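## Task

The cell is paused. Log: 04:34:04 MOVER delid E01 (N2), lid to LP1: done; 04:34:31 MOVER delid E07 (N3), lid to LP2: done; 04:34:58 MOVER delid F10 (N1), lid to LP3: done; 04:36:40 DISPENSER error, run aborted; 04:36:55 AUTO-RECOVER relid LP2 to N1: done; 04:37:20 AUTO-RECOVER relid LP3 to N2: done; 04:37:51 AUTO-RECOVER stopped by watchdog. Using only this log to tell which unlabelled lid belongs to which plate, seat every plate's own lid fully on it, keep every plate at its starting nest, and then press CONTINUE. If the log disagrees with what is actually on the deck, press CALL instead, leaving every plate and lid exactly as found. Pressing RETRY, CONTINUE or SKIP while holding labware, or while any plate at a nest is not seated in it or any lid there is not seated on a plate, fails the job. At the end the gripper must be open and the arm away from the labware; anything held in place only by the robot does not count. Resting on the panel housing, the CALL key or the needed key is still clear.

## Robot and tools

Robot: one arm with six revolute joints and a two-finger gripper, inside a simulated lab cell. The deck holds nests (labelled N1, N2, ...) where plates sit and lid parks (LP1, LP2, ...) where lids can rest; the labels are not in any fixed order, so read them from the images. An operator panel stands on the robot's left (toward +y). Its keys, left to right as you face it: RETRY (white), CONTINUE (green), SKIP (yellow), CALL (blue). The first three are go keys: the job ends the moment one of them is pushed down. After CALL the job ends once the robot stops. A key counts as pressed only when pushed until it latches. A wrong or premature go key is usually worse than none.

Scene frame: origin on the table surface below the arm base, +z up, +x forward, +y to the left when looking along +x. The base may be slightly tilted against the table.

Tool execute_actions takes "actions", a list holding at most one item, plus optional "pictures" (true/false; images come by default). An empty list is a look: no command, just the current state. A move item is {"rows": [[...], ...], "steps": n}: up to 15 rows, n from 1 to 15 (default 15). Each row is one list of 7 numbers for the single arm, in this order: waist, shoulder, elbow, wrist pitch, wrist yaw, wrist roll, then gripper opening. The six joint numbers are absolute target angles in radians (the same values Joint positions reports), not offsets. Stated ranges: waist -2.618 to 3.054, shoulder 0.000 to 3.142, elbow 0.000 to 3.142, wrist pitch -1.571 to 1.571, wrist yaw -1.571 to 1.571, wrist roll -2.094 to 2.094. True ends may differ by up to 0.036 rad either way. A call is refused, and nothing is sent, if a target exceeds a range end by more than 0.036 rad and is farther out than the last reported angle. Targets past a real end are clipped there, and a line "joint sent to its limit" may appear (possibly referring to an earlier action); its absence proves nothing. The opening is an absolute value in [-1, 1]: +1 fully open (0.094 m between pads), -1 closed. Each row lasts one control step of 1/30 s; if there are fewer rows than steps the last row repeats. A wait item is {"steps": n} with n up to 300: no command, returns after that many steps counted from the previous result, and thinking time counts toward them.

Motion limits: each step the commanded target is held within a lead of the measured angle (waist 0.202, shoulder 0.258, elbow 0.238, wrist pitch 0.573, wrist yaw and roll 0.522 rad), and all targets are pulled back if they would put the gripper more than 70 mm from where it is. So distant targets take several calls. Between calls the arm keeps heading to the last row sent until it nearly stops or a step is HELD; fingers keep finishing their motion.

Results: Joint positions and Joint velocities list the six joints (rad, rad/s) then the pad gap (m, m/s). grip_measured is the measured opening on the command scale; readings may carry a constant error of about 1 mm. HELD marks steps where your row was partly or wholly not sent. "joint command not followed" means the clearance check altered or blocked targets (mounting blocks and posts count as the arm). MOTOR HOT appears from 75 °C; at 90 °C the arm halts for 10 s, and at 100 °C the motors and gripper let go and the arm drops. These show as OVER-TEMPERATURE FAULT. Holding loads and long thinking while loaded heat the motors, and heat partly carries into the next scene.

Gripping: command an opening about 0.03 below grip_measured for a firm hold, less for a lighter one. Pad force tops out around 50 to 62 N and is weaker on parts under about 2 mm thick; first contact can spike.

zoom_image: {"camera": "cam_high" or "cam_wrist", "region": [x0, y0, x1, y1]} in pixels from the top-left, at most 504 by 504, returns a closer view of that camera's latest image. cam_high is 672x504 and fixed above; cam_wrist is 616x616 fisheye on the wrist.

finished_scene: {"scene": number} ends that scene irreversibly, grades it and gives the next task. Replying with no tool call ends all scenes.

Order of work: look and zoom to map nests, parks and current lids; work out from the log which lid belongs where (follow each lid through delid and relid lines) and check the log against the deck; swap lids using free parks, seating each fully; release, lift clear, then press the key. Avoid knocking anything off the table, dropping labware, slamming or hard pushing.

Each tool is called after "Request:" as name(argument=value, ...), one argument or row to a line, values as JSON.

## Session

Request:
execute_actions(
  actions=[],
)

Scene clock: 0.00 s of 9600.00 s.
grip_measured=+1.000
Joint positions: [-0.37   2.056  0.84   0.708  0.918  2.015  0.094]
Joint velocities: [ 0.002 -0.022  0.007 -0.037 -0.022  0.066  0.   ]

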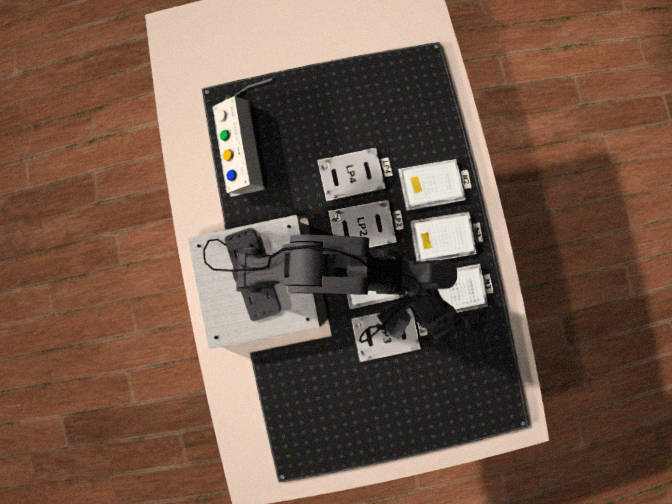

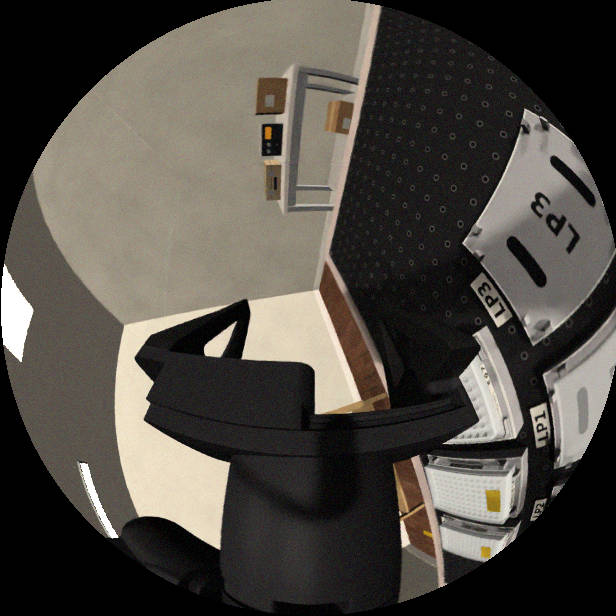

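Request:
zoom_image(
  camera="cam_high",
  region=[300, 130, 520, 370],
)

Region (300, 130, 520, 370) of cam_high's 672x504 image, scaled by 2.100, with more detail than that image has; it fills the left 462 columns of this view, and the rest is white.

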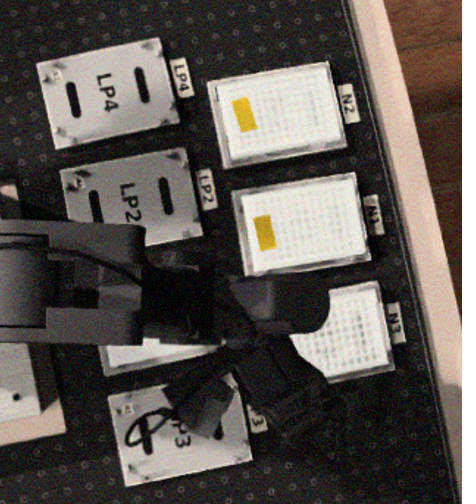

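Request:
execute_actions(
  actions=[
    {"rows": [[-0.36,2.07,0.84,0.77,0.87,1.95,1],[-0.352,2.074,0.84,0.83,0.825,1.88,1],[-0.344,2.078,0.84,0.89,0.78,1.81,1],[-0.336,2.082,0.84,0.95,0.735,1.74,1],[-0.328,2.086,0.84,1.01,0.69,1.67,1],[-0.32,2.09,0.84,1.07,0.645,1.6,1],[-0.312,2.094,0.84,1.13,0.6,1.53,1],[-0.304,2.098,0.82,1.19,0.555,1.46,1],[-0.296,2.102,0.785,1.25,0.51,1.39,1],[-0.288,2.106,0.75,1.31,0.465,1.32,1],[-0.28,2.11,0.715,1.37,0.42,1.25,1],[-0.272,2.114,0.68,1.43,0.375,1.18,1],[-0.264,2.118,0.645,1.49,0.33,1.11,1],[-0.256,2.122,0.61,1.54,0.285,1.04,1],[-0.248,2.126,0.575,1.57,0.24,0.97,1]], "steps": 15},
  ],
  pictures=false,
)

Request:
execute_actions(
  actions=[
    {"rows": [[-0.24,2.13,0.54,1.57,0.195,0.9,1],[-0.232,2.13,0.505,1.57,0.15,0.83,1],[-0.224,2.13,0.47,1.57,0.105,0.76,1],[-0.216,2.13,0.435,1.57,0.06,0.69,1],[-0.208,2.13,0.4,1.57,0.02,0.62,1],[-0.2,2.13,0.365,1.57,0,0.55,1],[-0.192,2.13,0.33,1.57,0,0.48,1],[-0.184,2.13,0.295,1.57,0,0.41,1],[-0.176,2.13,0.26,1.57,0,0.34,1],[-0.168,2.13,0.225,1.57,0,0.27,1],[-0.16,2.13,0.19,1.57,0,0.2,1],[-0.152,2.13,0.155,1.57,0,0.13,1],[-0.144,2.13,0.12,1.57,0,0.06,1],[-0.136,2.13,0.08,1.57,0,0,1],[-0.135,2.13,0.03,1.57,0,-0.007,1]], "steps": 15},
  ],
  pictures=false,
)

Request:
execute_actions(
  actions=[
    {"steps": 15},
  ],
)

Request:
zoom_image(
  camera="cam_wrist",
  region=[140, 170, 480, 300],
)

Scene clock: 11.77 s of 9600.00 s.
grip_measured=+1.000
Joint positions: [-0.267  2.097  0.652  1.361  0.422  1.267  0.094]
Joint velocities: [ 0.203  0.178 -1.082  1.385 -1.253 -1.927  0.   ]
Steps of this call (steps 1 to 90: nothing new was sent; then 8.27 s passed at rest; steps 91 to 105: all 15 steps of this action). Readings (joint positions):
91: [-0.370 2.056 0.840 0.714 0.912 2.007]
92: [-0.370 2.058 0.840 0.730 0.898 1.988]
94: [-0.363 2.064 0.840 0.789 0.852 1.920]
98: [-0.331 2.082 0.839 0.966 0.716 1.716]
105: the state above

Scene clock: 12.27 s of 9600.00 s.
grip_measured=+1.000
Joint positions: [-0.149  2.118  0.12   1.544  0.024  0.236  0.094]
Joint velocities: [ 0.212 -0.007 -1.116  0.125 -0.168 -1.531  0.   ]
Steps of this call (steps 1 to 15: all 15 steps of this action). Readings (joint positions):
1: [-0.259 2.103 0.615 1.402 0.380 1.199]
2: [-0.252 2.109 0.578 1.434 0.336 1.131]
4: [-0.237 2.116 0.506 1.476 0.250 0.993]
8: [-0.204 2.118 0.366 1.519 0.106 0.715]
15: the state above

Scene clock: 12.77 s of 9600.00 s.
grip_measured=+1.000
Joint positions: [-0.142  2.118  0.034  1.55   0.008  0.007  0.094]
Joint velocities: [ 0.017  0.002 -0.017  0.007  0.022 -0.037  0.   ]
Steps of this call (steps 1 to 15: the robot went on to your last target). Readings (joint positions):
1: [-0.144 2.118 0.084 1.545 0.019 0.188]
2: [-0.142 2.118 0.056 1.544 0.016 0.150]
4: [-0.142 2.118 0.034 1.544 0.012 0.095]
8: [-0.142 2.118 0.034 1.548 0.009 0.038]
15: the state above

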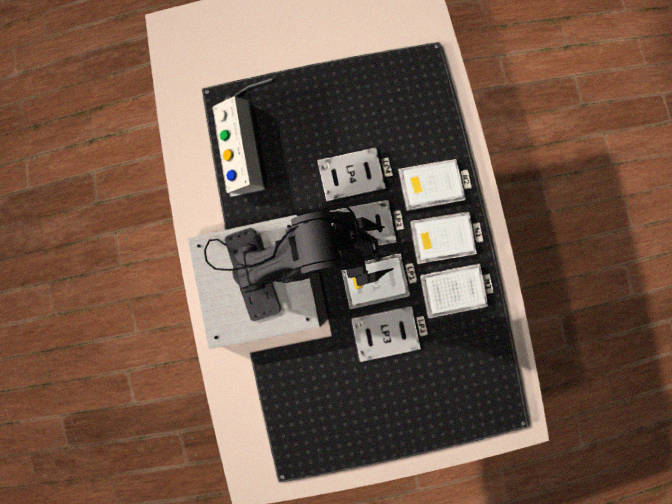

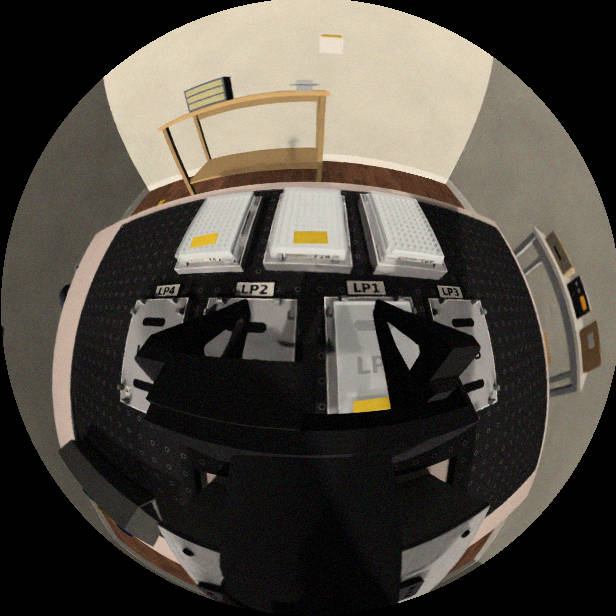

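Region (140, 170, 480, 300) of cam_wrist's 616x616 image, scaled by 1.482, with more detail than that image has; it fills the top 193 rows of this view, and the rest is white.

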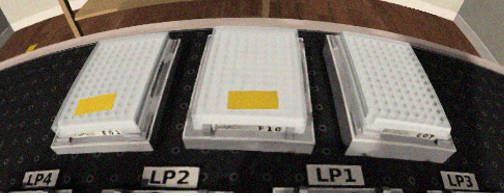

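Request:
zoom_image(
  camera="cam_wrist",
  region=[170, 235, 310, 285],
)

Request:
zoom_image(
  camera="cam_wrist",
  region=[310, 235, 450, 285],
)

Region (170, 235, 310, 285) of cam_wrist's 616x616 image, scaled by 3.600, with more detail than that image has; it fills the top 180 rows of this view, and the rest is white.

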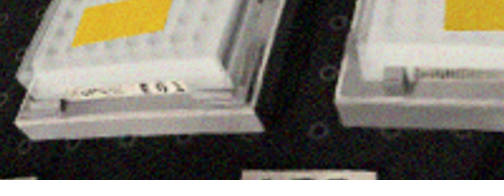

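Region (310, 235, 450, 285) of cam_wrist's 616x616 image, scaled by 3.600, with more detail than that image has; it fills the top 180 rows of this view, and the rest is white.

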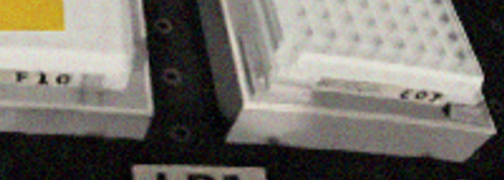

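Request:
execute_actions(
  actions=[
    {"rows": [[-0.135,2.13,0.106,1.57,-0.007,-0.025,1],[-0.135,2.13,0.152,1.57,-0.007,-0.025,1],[-0.135,2.13,0.198,1.57,-0.007,-0.025,1],[-0.135,2.13,0.244,1.57,-0.007,-0.025,1],[-0.135,2.13,0.29,1.511,-0.007,-0.025,1],[-0.135,2.13,0.336,1.453,-0.007,-0.025,1],[-0.135,2.13,0.382,1.394,-0.007,-0.025,1],[-0.135,2.13,0.428,1.336,-0.007,-0.025,1],[-0.135,2.13,0.474,1.277,-0.007,-0.025,1],[-0.135,2.13,0.52,1.218,-0.007,-0.025,1],[-0.135,2.13,0.566,1.16,-0.007,-0.025,1],[-0.135,2.13,0.612,1.101,-0.007,-0.025,1],[-0.135,2.13,0.658,1.043,-0.007,-0.025,1],[-0.135,2.13,0.704,0.984,-0.007,-0.025,1],[-0.135,2.13,0.75,0.925,-0.007,-0.025,1]], "steps": 15},
  ],
  pictures=false,
)

Request:
execute_actions(
  actions=[
    {"rows": [[-0.135,2.13,0.796,0.867,-0.007,-0.025,1],[-0.135,2.13,0.842,0.808,-0.007,-0.025,1],[-0.135,2.13,0.888,0.75,-0.007,-0.025,1],[-0.135,2.13,0.934,0.691,-0.007,-0.025,1],[-0.135,2.13,0.98,0.632,-0.007,-0.025,1],[-0.135,2.13,1.026,0.574,-0.007,-0.025,1],[-0.135,2.13,1.072,0.515,-0.007,-0.025,1],[-0.135,2.13,1.118,0.457,-0.007,-0.025,1],[-0.135,2.13,1.164,0.398,-0.007,-0.025,1],[-0.135,2.14,1.21,0.339,-0.007,-0.025,1],[-0.135,2.151,1.256,0.281,-0.007,-0.025,1],[-0.135,2.161,1.302,0.222,-0.007,-0.025,1],[-0.135,2.172,1.348,0.164,-0.007,-0.025,1],[-0.135,2.182,1.394,0.105,-0.007,-0.025,1],[-0.135,2.192,1.44,0.046,-0.007,-0.025,1]], "steps": 15},
  ],
  pictures=false,
)

Request:
execute_actions(
  actions=[
    {"rows": [[-0.135,2.203,1.486,-0.012,-0.007,-0.025,1],[-0.135,2.213,1.532,-0.071,-0.007,-0.025,1],[-0.135,2.224,1.578,-0.129,-0.007,-0.025,1],[-0.135,2.234,1.624,-0.188,-0.007,-0.025,1],[-0.135,2.244,1.67,-0.247,-0.007,-0.025,1],[-0.135,2.255,1.716,-0.305,-0.007,-0.025,1],[-0.135,2.265,1.762,-0.364,-0.007,-0.025,1],[-0.135,2.276,1.808,-0.422,-0.007,-0.025,1],[-0.135,2.286,1.854,-0.481,-0.007,-0.025,1],[-0.135,2.296,1.883,-0.54,-0.007,-0.025,1],[-0.135,2.307,1.883,-0.598,-0.007,-0.025,1],[-0.135,2.317,1.883,-0.657,-0.007,-0.025,1],[-0.135,2.328,1.883,-0.715,-0.007,-0.025,1],[-0.135,2.338,1.883,-0.774,-0.007,-0.025,1],[-0.135,2.348,1.883,-0.833,-0.007,-0.025,1]], "steps": 15},
  ],
  pictures=false,
)

Request:
execute_actions(
  actions=[
    {"rows": [[-0.135,2.359,1.883,-0.891,-0.007,-0.025,1],[-0.135,2.369,1.883,-0.95,-0.007,-0.025,1],[-0.135,2.38,1.883,-1.008,-0.007,-0.025,1],[-0.135,2.39,1.883,-1.066,-0.007,-0.025,1]], "steps": 15},
  ],
  pictures=false,
)

Request:
execute_actions(
  actions=[
    {"steps": 12},
  ],
)

Request:
zoom_image(
  camera="cam_wrist",
  region=[200, 170, 430, 370],
)

Scene clock: 31.80 s of 9600.00 s.
grip_measured=+1.000
Joint positions: [-0.142  2.118  0.654  1.16   0.    -0.019  0.094]
Joint velocities: [ 0.002 -0.012  1.292 -1.619  0.095 -0.051  0.   ]
Steps of this call (steps 1 to 15: the robot went on to your last target; steps 16 to 90: nothing new was sent; then 15.53 s passed at rest; steps 91 to 105: all 15 steps of this action). Readings (joint positions):
91: [-0.142 2.118 0.039 1.550 0.007 -0.004]
92: [-0.142 2.118 0.058 1.547 0.005 -0.007]
94: [-0.142 2.118 0.133 1.545 0.003 -0.011]
98: [-0.142 2.118 0.337 1.483 0.001 -0.016]
105: the state above

Scene clock: 32.30 s of 9600.00 s.
grip_measured=+1.000
Joint positions: [-0.142  2.159  1.346  0.312  0.    -0.019  0.094]
Joint velocities: [-0.027  0.32   1.311 -1.634 -0.051  0.007  0.   ]
Steps of this call (steps 1 to 15: all 15 steps of this action). Readings (joint positions):
1: [-0.142 2.118 0.699 1.104 0.000 -0.019]
2: [-0.142 2.118 0.744 1.049 0.000 -0.019]
4: [-0.142 2.118 0.836 0.935 0.000 -0.019]
8: [-0.142 2.118 1.018 0.706 0.000 -0.019]
15: the state above

Scene clock: 32.80 s of 9600.00 s.
grip_measured=+1.000
Joint positions: [-0.142  2.293  1.873 -0.545  0.    -0.019  0.094]
Joint velocities: [ 0.012  0.134  0.081 -1.634  0.022 -0.007  0.   ]
Steps of this call (steps 1 to 15: all 15 steps of this action). Readings (joint positions):
1: [-0.142 2.171 1.392 0.254 0.000 -0.019]
2: [-0.142 2.183 1.437 0.195 0.000 -0.019]
4: [-0.142 2.208 1.526 0.076 0.000 -0.019]
8: [-0.142 2.258 1.705 -0.164 0.000 -0.019]
15: the state above

Scene clock: 33.30 s of 9600.00 s.
grip_measured=+1.000
Joint positions: [-0.142  2.417  1.874 -1.038  0.    -0.019  0.094]
Joint velocities: [ 0.002 -0.002  0.002 -0.11  -0.066  0.037  0.   ]
Steps of this call (steps 1 to 15: all 15 steps of this action). Readings (joint positions):
1: [-0.142 2.299 1.874 -0.601 0.000 -0.019]
2: [-0.142 2.310 1.874 -0.656 0.000 -0.019]
4: [-0.142 2.341 1.874 -0.775 0.000 -0.019]
8: [-0.142 2.406 1.874 -0.954 0.000 -0.019]
15: the state above

Scene clock: 33.70 s of 9600.00 s.
grip_measured=+1.000
Joint positions: [-0.142  2.417  1.874 -1.052  0.    -0.019  0.094]
Joint velocities: [ 0.002 -0.012 -0.012  0.051 -0.037 -0.022  0.   ]
Steps of this call (steps 1 to 12: the robot went on to your last target). Readings (joint positions):
1: [-0.142 2.417 1.874 -1.042 0.000 -0.019]
2: [-0.142 2.417 1.874 -1.045 0.000 -0.019]
4: [-0.142 2.417 1.874 -1.048 0.000 -0.019]
8: [-0.142 2.417 1.874 -1.051 0.000 -0.019]
12: the state above

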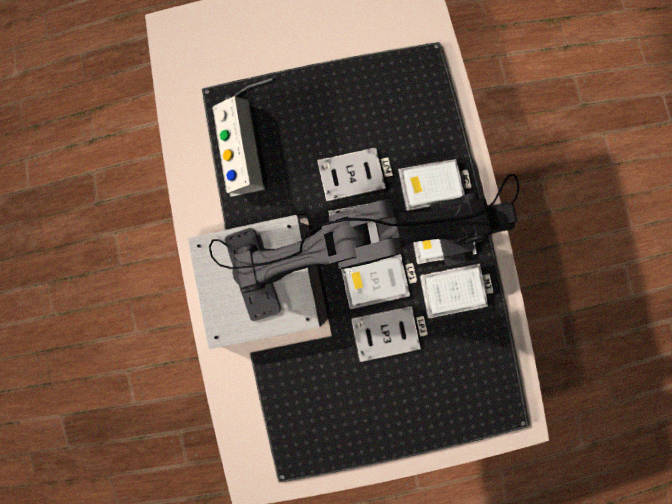

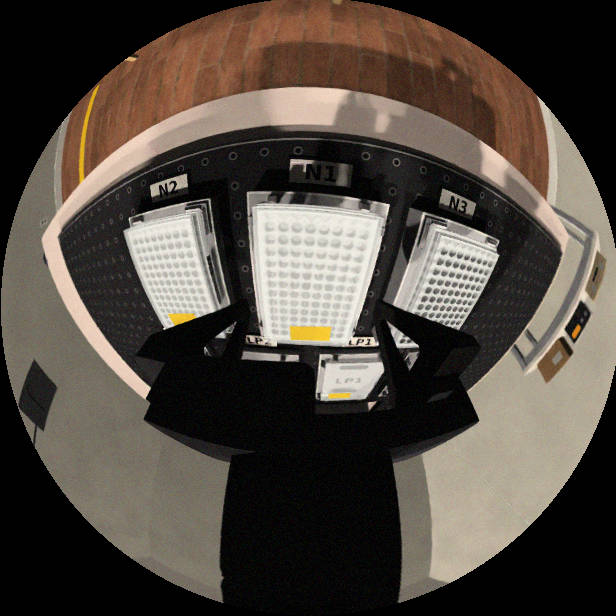

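Region (200, 170, 430, 370) of cam_wrist's 616x616 image, scaled by 2.191, with more detail than that image has; it fills the top 438 rows of this view, and the rest is white.

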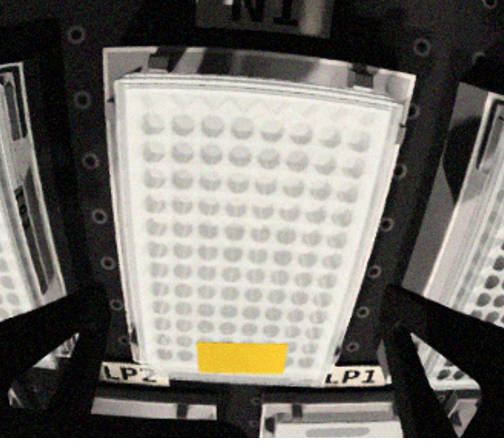

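Request:
execute_actions(
  actions=[],
)

Scene clock: 45.70 s of 9600.00 s.
grip_measured=+1.000
Joint positions: [-0.142  2.417  1.874 -1.053  0.    -0.019  0.094]
Joint velocities: [-0.022 -0.022 -0.002  0.022  0.051  0.066  0.   ]
Steps of this call (steps 1 to 30: the robot went on to your last target; steps 31 to 90: nothing new was sent; then 9.00 s passed at rest). Readings (joint positions):
1: [-0.142 2.417 1.874 -1.052 0.000 -0.019]
2: [-0.142 2.417 1.874 -1.052 0.000 -0.019]
4: [-0.142 2.417 1.874 -1.053 0.000 -0.019]
8: [-0.142 2.417 1.874 -1.053 0.000 -0.019]
90: the state above
The arm was judged still, so your last target was given up. Only a new action makes it travel on or press farther. Fingers that are still opening or closing keep moving.

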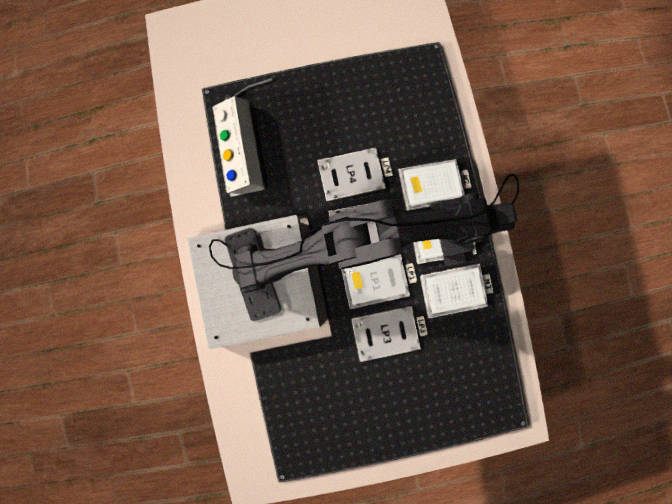

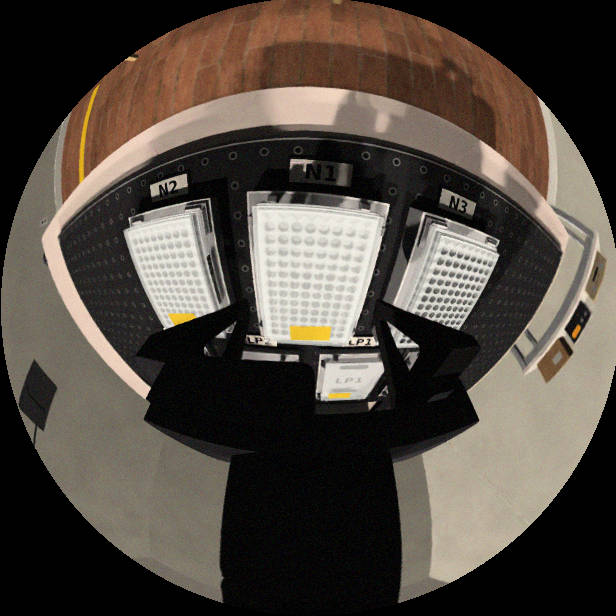

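Request:
execute_actions(
  actions=[
    {"rows": [[-0.142,2.417,1.883,-1.066,-0.007,0.0,1],[-0.142,2.417,1.883,-1.066,-0.007,0.02,1],[-0.142,2.417,1.883,-1.066,-0.007,0.04,1],[-0.142,2.417,1.883,-1.066,-0.007,0.06,1],[-0.142,2.417,1.883,-1.066,-0.007,0.068,1]], "steps": 15},
  ],
)

Request:
zoom_image(
  camera="cam_wrist",
  region=[200, 170, 430, 370],
)

Scene clock: 48.17 s of 9600.00 s.
grip_measured=+1.000
Joint positions: [-0.142  2.417  1.874 -1.053 -0.     0.057  0.094]
Joint velocities: [ 0.002 -0.012 -0.012 -0.037  0.022  0.066  0.   ]
Steps of this call (steps 1 to 59: nothing new was sent; steps 60 to 74: all 15 steps of this action). Readings (joint positions):
60: [-0.142 2.417 1.874 -1.053 0.000 -0.018]
61: [-0.142 2.417 1.874 -1.053 0.000 -0.012]
63: [-0.142 2.417 1.874 -1.053 0.000 0.007]
67: [-0.142 2.417 1.874 -1.053 0.000 0.040]
74: the state above

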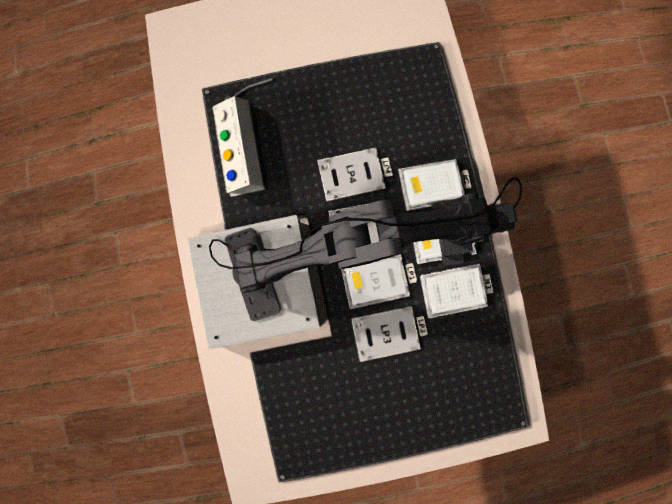

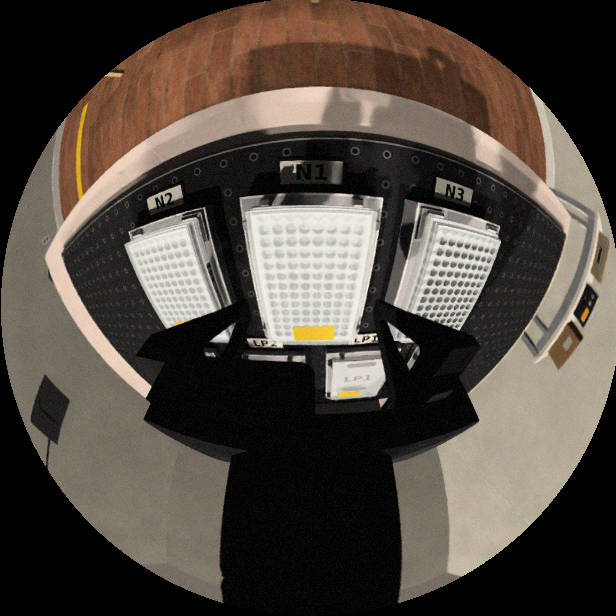

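Region (200, 170, 430, 370) of cam_wrist's 616x616 image, scaled by 2.191, with more detail than that image has; it fills the top 438 rows of this view, and the rest is white.

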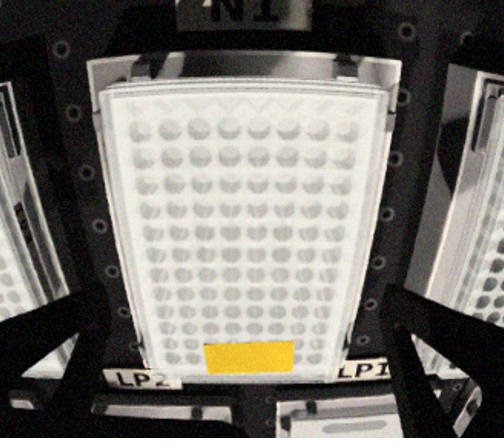

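Request:
execute_actions(
  actions=[
    {"rows": [[-0.142,2.425,1.86,-1.03,-0.007,0.068,1],[-0.142,2.43,1.855,-1.02,-0.007,0.068,1],[-0.142,2.435,1.85,-1.01,-0.007,0.068,1],[-0.142,2.437,1.849,-1.0,-0.007,0.068,1],[-0.142,2.437,1.849,-0.99,-0.007,0.068,1],[-0.142,2.436,1.849,-0.98,-0.007,0.068,1],[-0.142,2.434,1.849,-0.979,-0.007,0.068,1]], "steps": 15},
  ],
)

Request:
zoom_image(
  camera="cam_wrist",
  region=[200, 170, 430, 370],
)

Scene clock: 56.07 s of 9600.00 s.
grip_measured=+1.000
Joint positions: [-0.142  2.432  1.856 -1.001 -0.     0.062  0.094]
Joint velocities: [-0.002  0.012  0.007  0.051 -0.081 -0.081  0.   ]
Steps of this call (steps 1 to 15: the robot went on to your last target; steps 16 to 90: nothing new was sent; then 4.40 s passed at rest; steps 91 to 105: all 15 steps of this action). Readings (joint positions):
91: [-0.142 2.417 1.874 -1.052 -0.000 0.062]
92: [-0.142 2.417 1.872 -1.050 -0.000 0.062]
94: [-0.142 2.418 1.866 -1.040 -0.000 0.062]
98: [-0.142 2.428 1.858 -1.017 -0.000 0.062]
105: the state above

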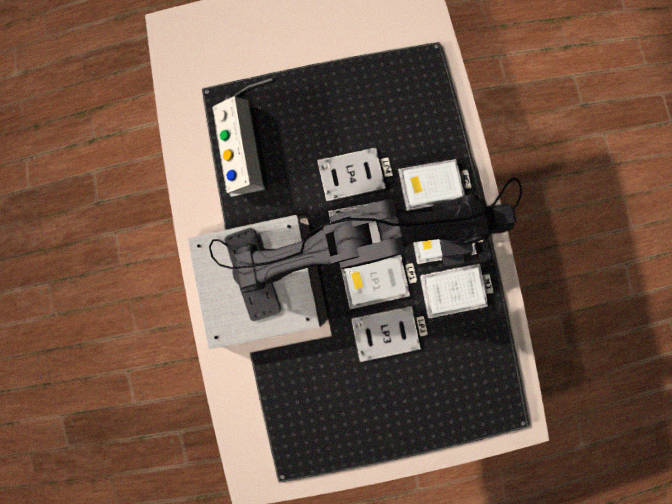

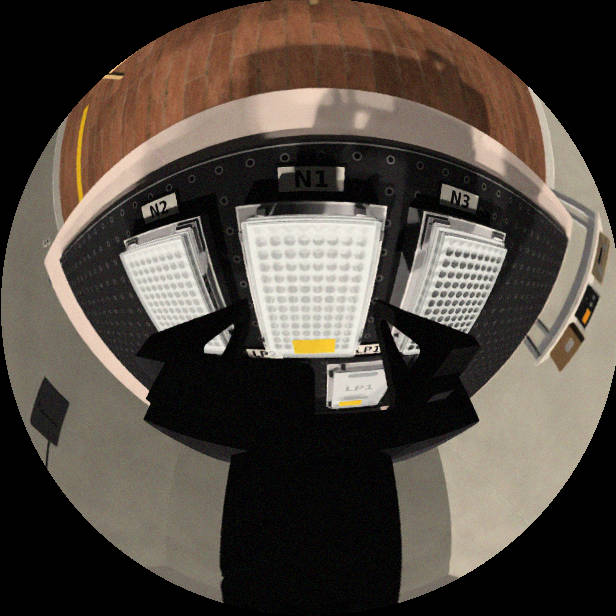

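Region (200, 170, 430, 370) of cam_wrist's 616x616 image, scaled by 2.191, with more detail than that image has; it fills the top 438 rows of this view, and the rest is white.

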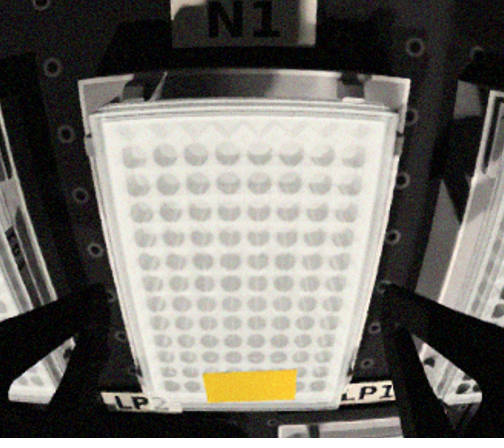

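Request:
execute_actions(
  actions=[
    {"rows": [[-0.126,2.432,1.84,-0.975,-0.007,0.068,1],[-0.126,2.432,1.835,-0.97,-0.007,0.068,1],[-0.1335,2.432,1.83,-0.965,-0.007,0.068,1],[-0.1335,2.432,1.825,-0.96,-0.007,0.068,1],[-0.1335,2.432,1.82,-0.955,-0.007,0.068,1],[-0.1335,2.432,1.815,-0.95,-0.007,0.068,1],[-0.1335,2.432,1.812,-0.945,-0.007,0.068,1]], "steps": 15},
  ],
)

Request:
zoom_image(
  camera="cam_wrist",
  region=[200, 170, 430, 370],
)

Scene clock: 63.80 s of 9600.00 s.
grip_measured=+1.000
Joint positions: [-0.139  2.432  1.818 -0.966 -0.001  0.062  0.094]
Joint velocities: [-0.002 -0.002  0.002  0.022 -0.066 -0.081  0.   ]
Steps of this call (steps 1 to 15: the robot went on to your last target; steps 16 to 90: nothing new was sent; then 4.23 s passed at rest; steps 91 to 105: all 15 steps of this action). Readings (joint positions):
91: [-0.141 2.432 1.856 -0.996 -0.000 0.062]
92: [-0.141 2.432 1.854 -0.994 -0.000 0.062]
94: [-0.139 2.432 1.846 -0.987 -0.001 0.062]
98: [-0.139 2.432 1.824 -0.975 -0.001 0.062]
105: the state above

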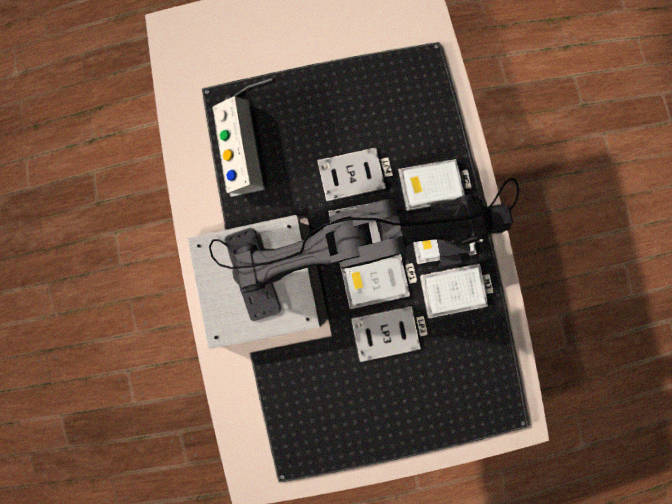

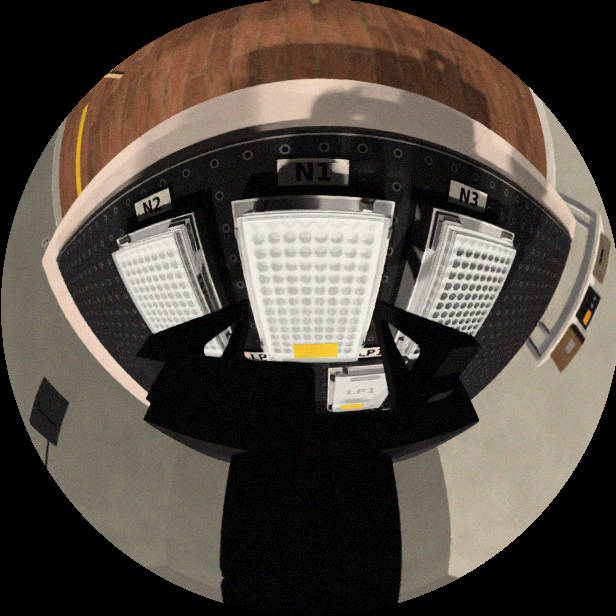

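Region (200, 170, 430, 370) of cam_wrist's 616x616 image, scaled by 2.191, with more detail than that image has; it fills the top 438 rows of this view, and the rest is white.

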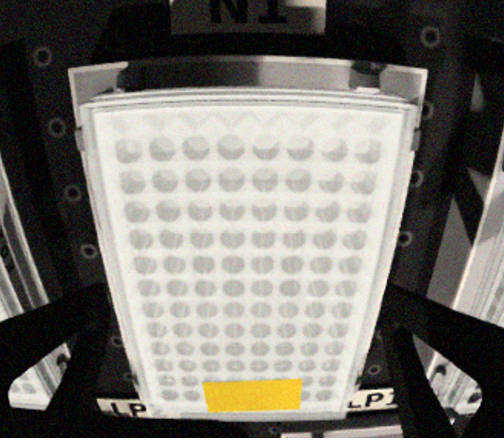

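Request:
execute_actions(
  actions=[
    {"rows": [[-0.1335,2.432,1.812,-0.945,-0.007,0.068,0.96],[-0.1335,2.432,1.812,-0.945,-0.007,0.068,0.92],[-0.1335,2.432,1.812,-0.945,-0.007,0.068,0.88],[-0.1335,2.432,1.812,-0.945,-0.007,0.068,0.85],[-0.1335,2.432,1.812,-0.945,-0.007,0.068,0.83],[-0.1335,2.432,1.812,-0.945,-0.007,0.068,0.81],[-0.1335,2.432,1.812,-0.945,-0.007,0.068,0.80],[-0.1335,2.432,1.812,-0.945,-0.007,0.068,0.79],[-0.1335,2.432,1.812,-0.945,-0.007,0.068,0.78],[-0.1335,2.432,1.812,-0.945,-0.007,0.068,0.77],[-0.1335,2.432,1.812,-0.945,-0.007,0.068,0.76],[-0.1335,2.432,1.812,-0.945,-0.007,0.068,0.75]], "steps": 15},
  ],
  pictures=false,
)

Scene clock: 67.60 s of 9600.00 s.
grip_measured=+0.774
Joint positions: [-0.139  2.432  1.818 -0.963 -0.001  0.062  0.083]
Joint velocities: [-0.012  0.002 -0.002  0.051 -0.007 -0.095 -0.   ]
Steps of this call (steps 1 to 15: the robot went on to your last target; steps 16 to 90: nothing new was sent; then 0.30 s passed at rest; steps 91 to 105: all 15 steps of this action). Readings (joint positions):
91: [-0.139 2.432 1.818 -0.963 -0.001 0.062]
92: [-0.139 2.432 1.818 -0.963 -0.001 0.062]
94: [-0.139 2.432 1.818 -0.963 -0.001 0.062]
98: [-0.139 2.432 1.818 -0.963 -0.001 0.062]
105: the state above

Request:
execute_actions(
  actions=[
    {"rows": [[-0.1335,2.40,1.84,-0.975,-0.007,0.068,0.744],[-0.1335,2.39,1.848,-0.983,-0.007,0.068,0.744],[-0.1335,2.384,1.853,-0.99,-0.007,0.068,0.744],[-0.1335,2.382,1.856,-0.997,-0.007,0.068,0.744],[-0.1335,2.38,1.859,-1.004,-0.007,0.068,0.744],[-0.1335,2.378,1.862,-1.011,-0.007,0.068,0.744],[-0.1335,2.376,1.865,-1.018,-0.007,0.068,0.744],[-0.1335,2.374,1.868,-1.025,-0.007,0.068,0.744],[-0.1335,2.372,1.871,-1.032,-0.007,0.068,0.744],[-0.1335,2.37,1.874,-1.039,-0.007,0.068,0.744],[-0.1335,2.368,1.877,-1.046,-0.007,0.068,0.744],[-0.1335,2.366,1.88,-1.053,-0.007,0.068,0.744],[-0.1335,2.364,1.883,-1.06,-0.007,0.068,0.744],[-0.1335,2.362,1.886,-1.067,-0.007,0.068,0.744],[-0.1335,2.36,1.889,-1.074,-0.007,0.068,0.744]], "steps": 15},
  ],
)

Scene clock: 71.90 s of 9600.00 s.
grip_measured=+0.774
Joint positions: [-0.139  2.398  1.858 -1.031 -0.001  0.062  0.083]
Joint velocities: [-0.007 -0.061  0.1   -0.256  0.051 -0.066 -0.001]
Steps of this call (steps 1 to 15: the robot went on to your last target; steps 16 to 90: nothing new was sent; then 0.80 s passed at rest; steps 91 to 105: all 15 steps of this action). Readings (joint positions):
91: [-0.139 2.432 1.818 -0.963 -0.001 0.062]
92: [-0.139 2.432 1.818 -0.964 -0.001 0.062]
94: [-0.139 2.430 1.818 -0.969 -0.001 0.062]
98: [-0.139 2.421 1.832 -0.988 -0.001 0.062]
105: the state above

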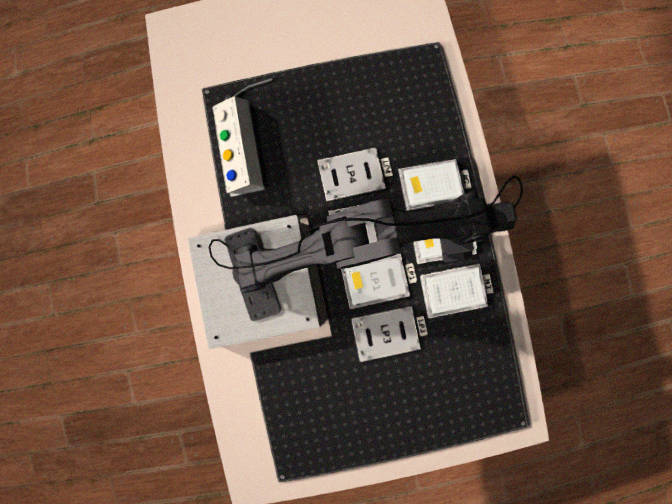

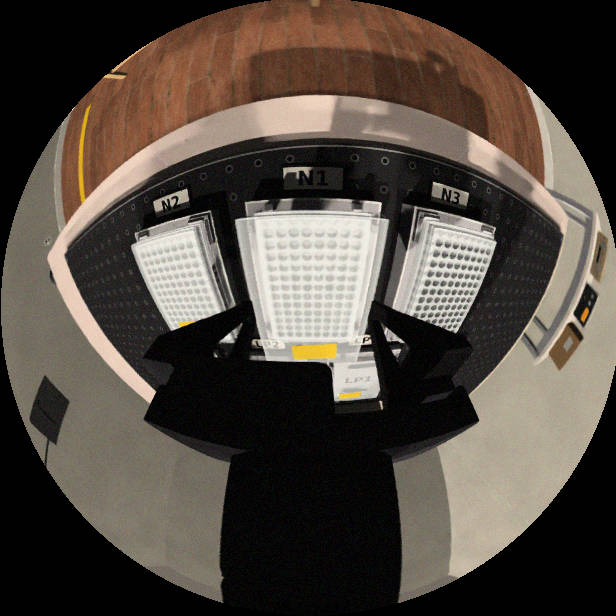

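Request:
execute_actions(
  actions=[
    {"rows": [[-0.1465,2.390,1.889,-1.074,-0.007,0.054,0.744],[-0.1492,2.3905,1.890,-1.074,-0.007,0.0512,0.744],[-0.1537,2.391,1.891,-1.075,-0.007,0.0467,0.744],[-0.1597,2.392,1.892,-1.075,-0.007,0.0406,0.744],[-0.1671,2.393,1.894,-1.076,-0.007,0.033,0.744],[-0.1759,2.394,1.895,-1.076,-0.007,0.0241,0.744],[-0.1858,2.395,1.898,-1.077,-0.007,0.014,0.744],[-0.1967,2.397,1.900,-1.078,-0.007,0.0029,0.744],[-0.2086,2.398,1.902,-1.079,-0.007,-0.0092,0.744],[-0.2212,2.400,1.905,-1.079,-0.007,-0.022,0.744],[-0.2345,2.402,1.908,-1.080,-0.007,-0.0355,0.744],[-0.2483,2.404,1.911,-1.081,-0.007,-0.0495,0.744],[-0.2625,2.406,1.914,-1.082,-0.007,-0.064,0.744],[-0.2769,2.408,1.917,-1.083,-0.007,-0.0787,0.744],[-0.2915,2.4095,1.920,-1.0845,-0.007,-0.0935,0.744]], "steps": 15},
  ],
  pictures=false,
)

Request:
execute_actions(
  actions=[
    {"rows": [[-0.3061,2.411,1.923,-1.086,-0.007,-0.1083,0.744],[-0.3205,2.413,1.926,-1.087,-0.007,-0.123,0.744],[-0.3347,2.415,1.929,-1.088,-0.007,-0.1375,0.744],[-0.3485,2.417,1.932,-1.089,-0.007,-0.1515,0.744],[-0.3618,2.419,1.935,-1.090,-0.007,-0.165,0.744],[-0.3744,2.421,1.938,-1.090,-0.007,-0.1778,0.744],[-0.3863,2.422,1.940,-1.091,-0.007,-0.1899,0.744],[-0.3972,2.424,1.942,-1.092,-0.007,-0.201,0.744],[-0.4071,2.425,1.945,-1.093,-0.007,-0.2111,0.744],[-0.4159,2.426,1.946,-1.093,-0.007,-0.22,0.744],[-0.4233,2.427,1.948,-1.094,-0.007,-0.2276,0.744],[-0.4293,2.428,1.949,-1.094,-0.007,-0.2337,0.744],[-0.4338,2.4285,1.950,-1.095,-0.007,-0.2382,0.744],[-0.4365,2.429,1.951,-1.095,-0.007,-0.241,0.744],[-0.4375,2.429,1.951,-1.095,-0.007,-0.242,0.744]], "steps": 15},
  ],
  pictures=false,
)

Request:
execute_actions(
  actions=[
    {"steps": 12},
  ],
)

Request:
zoom_image(
  camera="cam_wrist",
  region=[200, 170, 430, 370],
)

Scene clock: 99.03 s of 9600.00 s.
grip_measured=+0.774
Joint positions: [-0.255  2.399  1.888 -1.067 -0.005 -0.035  0.083]
Joint velocities: [-0.457  0.042  0.076  0.007 -0.037 -0.344 -0.   ]
Steps of this call (steps 1 to 30: the robot went on to your last target; steps 31 to 90: nothing new was sent; then 23.63 s passed at rest; steps 91 to 105: all 15 steps of this action). Readings (joint positions):
91: [-0.139 2.392 1.863 -1.061 -0.001 0.062]
92: [-0.139 2.392 1.863 -1.061 -0.001 0.061]
94: [-0.141 2.392 1.863 -1.061 -0.002 0.057]
98: [-0.160 2.392 1.863 -1.063 -0.005 0.037]
105: the state above

Scene clock: 99.53 s of 9600.00 s.
grip_measured=+0.774
Joint positions: [-0.434  2.423  1.921 -1.079 -0.005 -0.209  0.083]
Joint velocities: [-0.12   0.007  0.007 -0.037 -0.022 -0.168 -0.   ]
Steps of this call (steps 1 to 15: all 15 steps of this action). Readings (joint positions):
1: [-0.272 2.400 1.891 -1.067 -0.005 -0.048]
2: [-0.288 2.402 1.894 -1.068 -0.005 -0.061]
4: [-0.319 2.406 1.900 -1.070 -0.005 -0.088]
8: [-0.374 2.415 1.911 -1.073 -0.005 -0.141]
15: the state above

Scene clock: 99.93 s of 9600.00 s.
grip_measured=+0.774
Joint positions: [-0.439  2.423  1.923 -1.081 -0.005 -0.234  0.083]
Joint velocities: [-0.002 -0.012 -0.012  0.022 -0.037 -0.022 -0.001]
Steps of this call (steps 1 to 12: the robot went on to your last target). Readings (joint positions):
1: [-0.437 2.423 1.922 -1.079 -0.005 -0.214]
2: [-0.438 2.423 1.922 -1.080 -0.005 -0.219]
4: [-0.439 2.423 1.923 -1.080 -0.005 -0.225]
8: [-0.439 2.423 1.923 -1.081 -0.005 -0.232]
12: the state above

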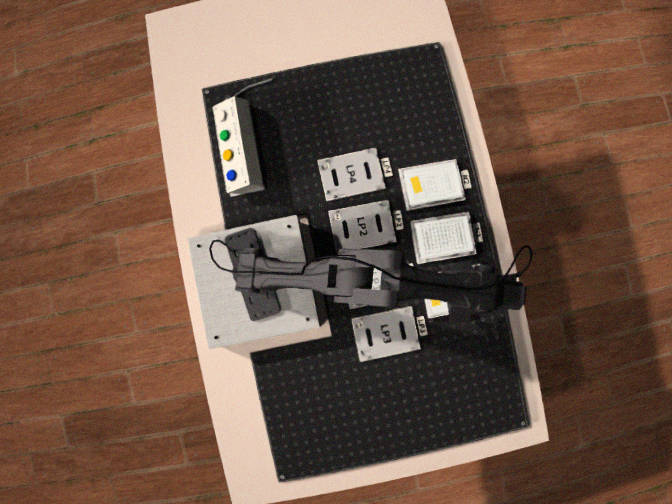

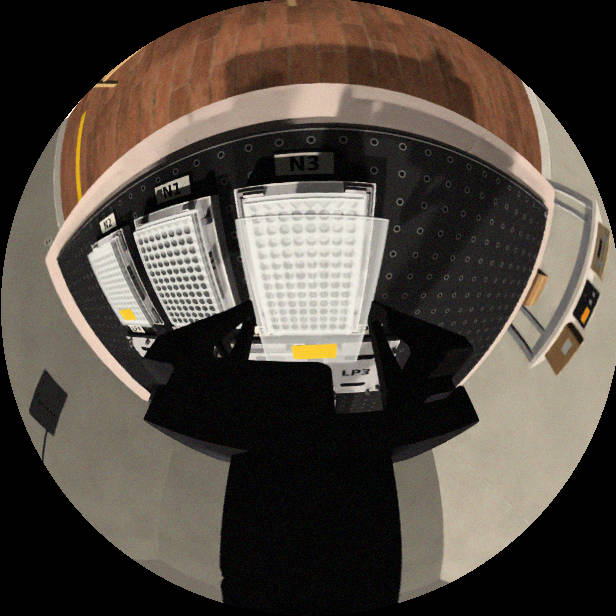

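Region (200, 170, 430, 370) of cam_wrist's 616x616 image, scaled by 2.191, with more detail than that image has; it fills the top 438 rows of this view, and the rest is white.

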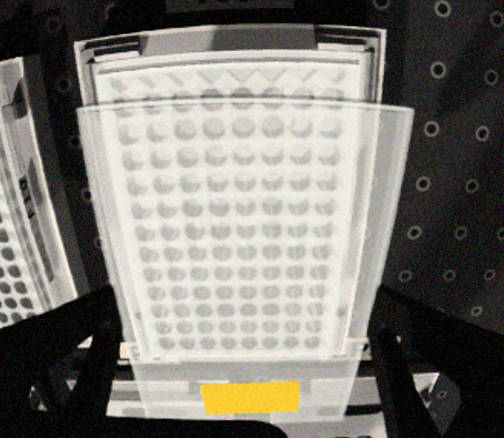

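Request:
execute_actions(
  actions=[
    {"rows": [[-0.425,2.435,1.958,-1.095,0.0,-0.248,0.744],[-0.423,2.44,1.963,-1.095,0.003,-0.254,0.744],[-0.4227,2.445,1.968,-1.095,0.006,-0.26,0.744],[-0.4227,2.45,1.973,-1.095,0.006,-0.266,0.744],[-0.4227,2.455,1.978,-1.095,0.006,-0.27,0.744],[-0.4227,2.46,1.983,-1.095,0.006,-0.273,0.744],[-0.4227,2.465,1.988,-1.095,0.006,-0.273,0.744],[-0.4227,2.47,1.993,-1.095,0.006,-0.273,0.744],[-0.4227,2.475,1.998,-1.095,0.006,-0.273,0.744],[-0.4227,2.478,2.001,-1.095,0.006,-0.273,0.744],[-0.4227,2.48,2.0035,-1.095,0.006,-0.273,0.744]], "steps": 15},
  ],
  pictures=false,
)

Request:
execute_actions(
  actions=[
    {"steps": 8},
  ],
)

Request:
zoom_image(
  camera="cam_wrist",
  region=[200, 170, 430, 370],
)

Scene clock: 111.47 s of 9600.00 s.
grip_measured=+0.774
Joint positions: [-0.429  2.478  1.973 -1.085  0.    -0.265  0.083]
Joint velocities: [-0.017  0.037  0.002 -0.022  0.007 -0.007  0.001]
Steps of this call (steps 1 to 30: the robot went on to your last target; steps 31 to 90: nothing new was sent; then 8.03 s passed at rest; steps 91 to 105: all 15 steps of this action). Readings (joint positions):
91: [-0.438 2.423 1.923 -1.082 -0.005 -0.237]
92: [-0.437 2.425 1.925 -1.084 -0.004 -0.239]
94: [-0.435 2.432 1.937 -1.085 -0.002 -0.245]
98: [-0.430 2.452 1.958 -1.085 -0.001 -0.257]
105: the state above

Scene clock: 111.73 s of 9600.00 s.
grip_measured=+0.774
Joint positions: [-0.429  2.479  1.973 -1.085  0.001 -0.266  0.083]
Joint velocities: [ 0.012 -0.007 -0.007  0.007  0.037  0.081 -0.   ]
Steps of this call (steps 1 to 8: the robot went on to your last target). Readings (joint positions):
1: [-0.429 2.479 1.973 -1.085 0.000 -0.265]
2: [-0.429 2.479 1.973 -1.085 0.001 -0.265]
4: [-0.429 2.479 1.973 -1.085 0.001 -0.266]
8: the state above

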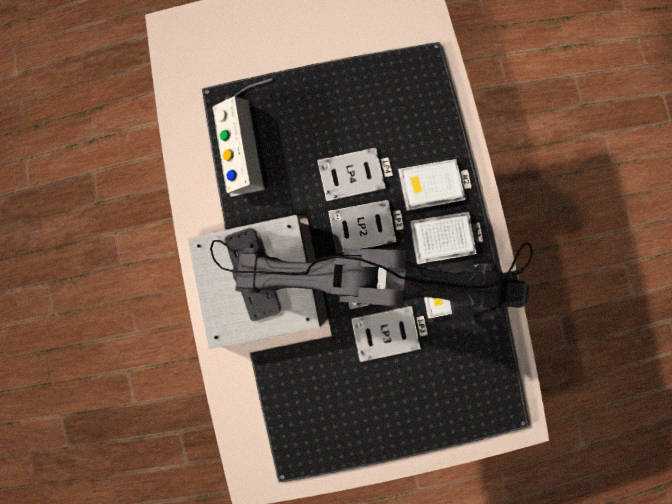

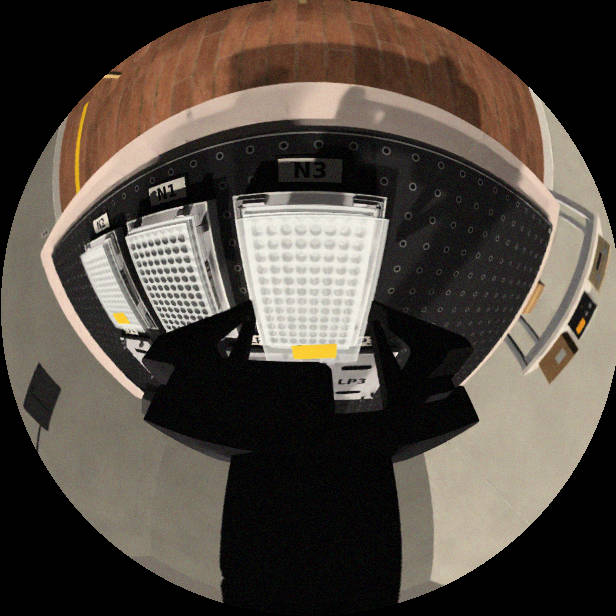

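Region (200, 170, 430, 370) of cam_wrist's 616x616 image, scaled by 2.191, with more detail than that image has; it fills the top 438 rows of this view, and the rest is white.

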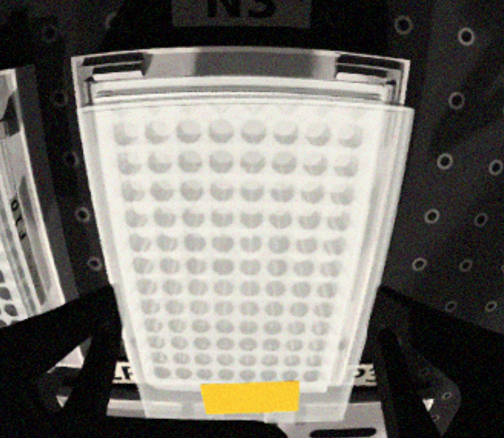

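Request:
execute_actions(
  actions=[
    {"rows": [[-0.4227,2.48,2.01,-1.095,0.006,-0.262,0.744],[-0.4227,2.48,2.013,-1.095,0.006,-0.255,0.744],[-0.4227,2.48,2.013,-1.095,0.006,-0.25,0.744],[-0.413,2.48,2.013,-1.095,0.006,-0.245,0.744],[-0.413,2.48,2.013,-1.095,0.006,-0.243,0.744],[-0.4184,2.48,2.013,-1.095,0.006,-0.243,0.744]], "steps": 15},
  ],
)

Request:
zoom_image(
  camera="cam_wrist",
  region=[200, 170, 430, 370],
)

Scene clock: 120.53 s of 9600.00 s.
grip_measured=+0.774
Joint positions: [-0.425  2.479  1.986 -1.086  0.002 -0.25   0.083]
Joint velocities: [ 0.012 -0.002 -0.012  0.051  0.007 -0.051 -0.002]
Steps of this call (steps 1 to 15: the robot went on to your last target; steps 16 to 90: nothing new was sent; then 5.30 s passed at rest; steps 91 to 105: all 15 steps of this action). Readings (joint positions):
91: [-0.429 2.479 1.973 -1.085 0.001 -0.267]
92: [-0.429 2.479 1.975 -1.086 0.001 -0.266]
94: [-0.429 2.479 1.980 -1.086 0.002 -0.262]
98: [-0.426 2.479 1.986 -1.086 0.002 -0.254]
105: the state above

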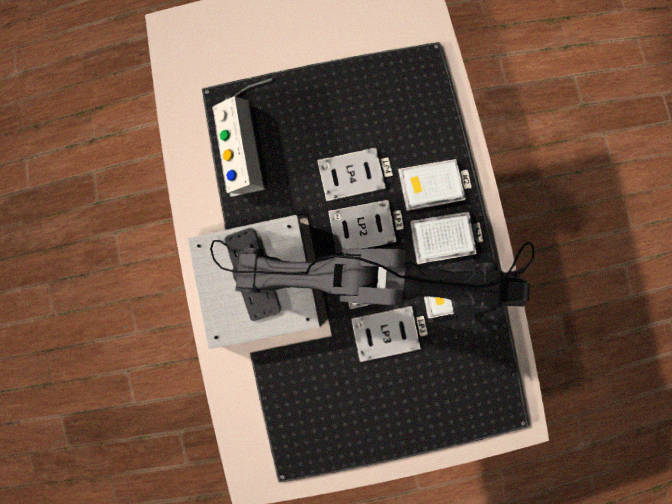

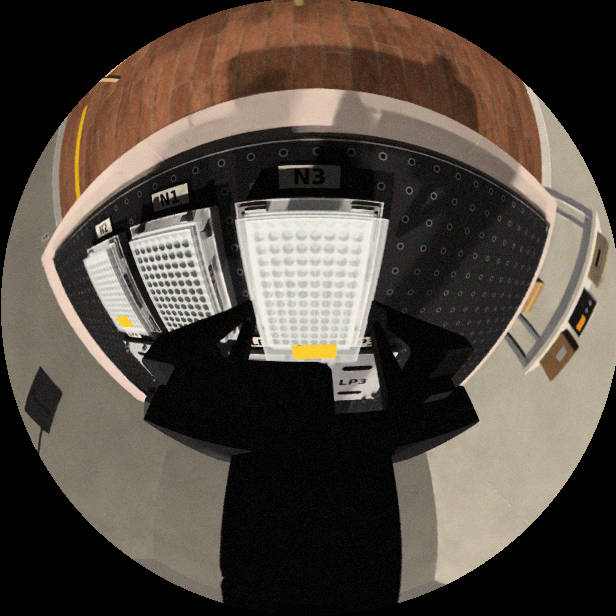

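Region (200, 170, 430, 370) of cam_wrist's 616x616 image, scaled by 2.191, with more detail than that image has; it fills the top 438 rows of this view, and the rest is white.

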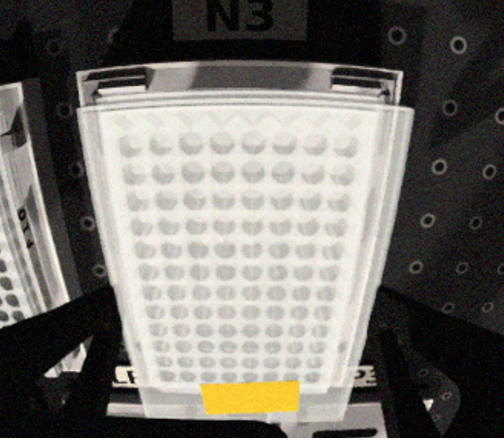

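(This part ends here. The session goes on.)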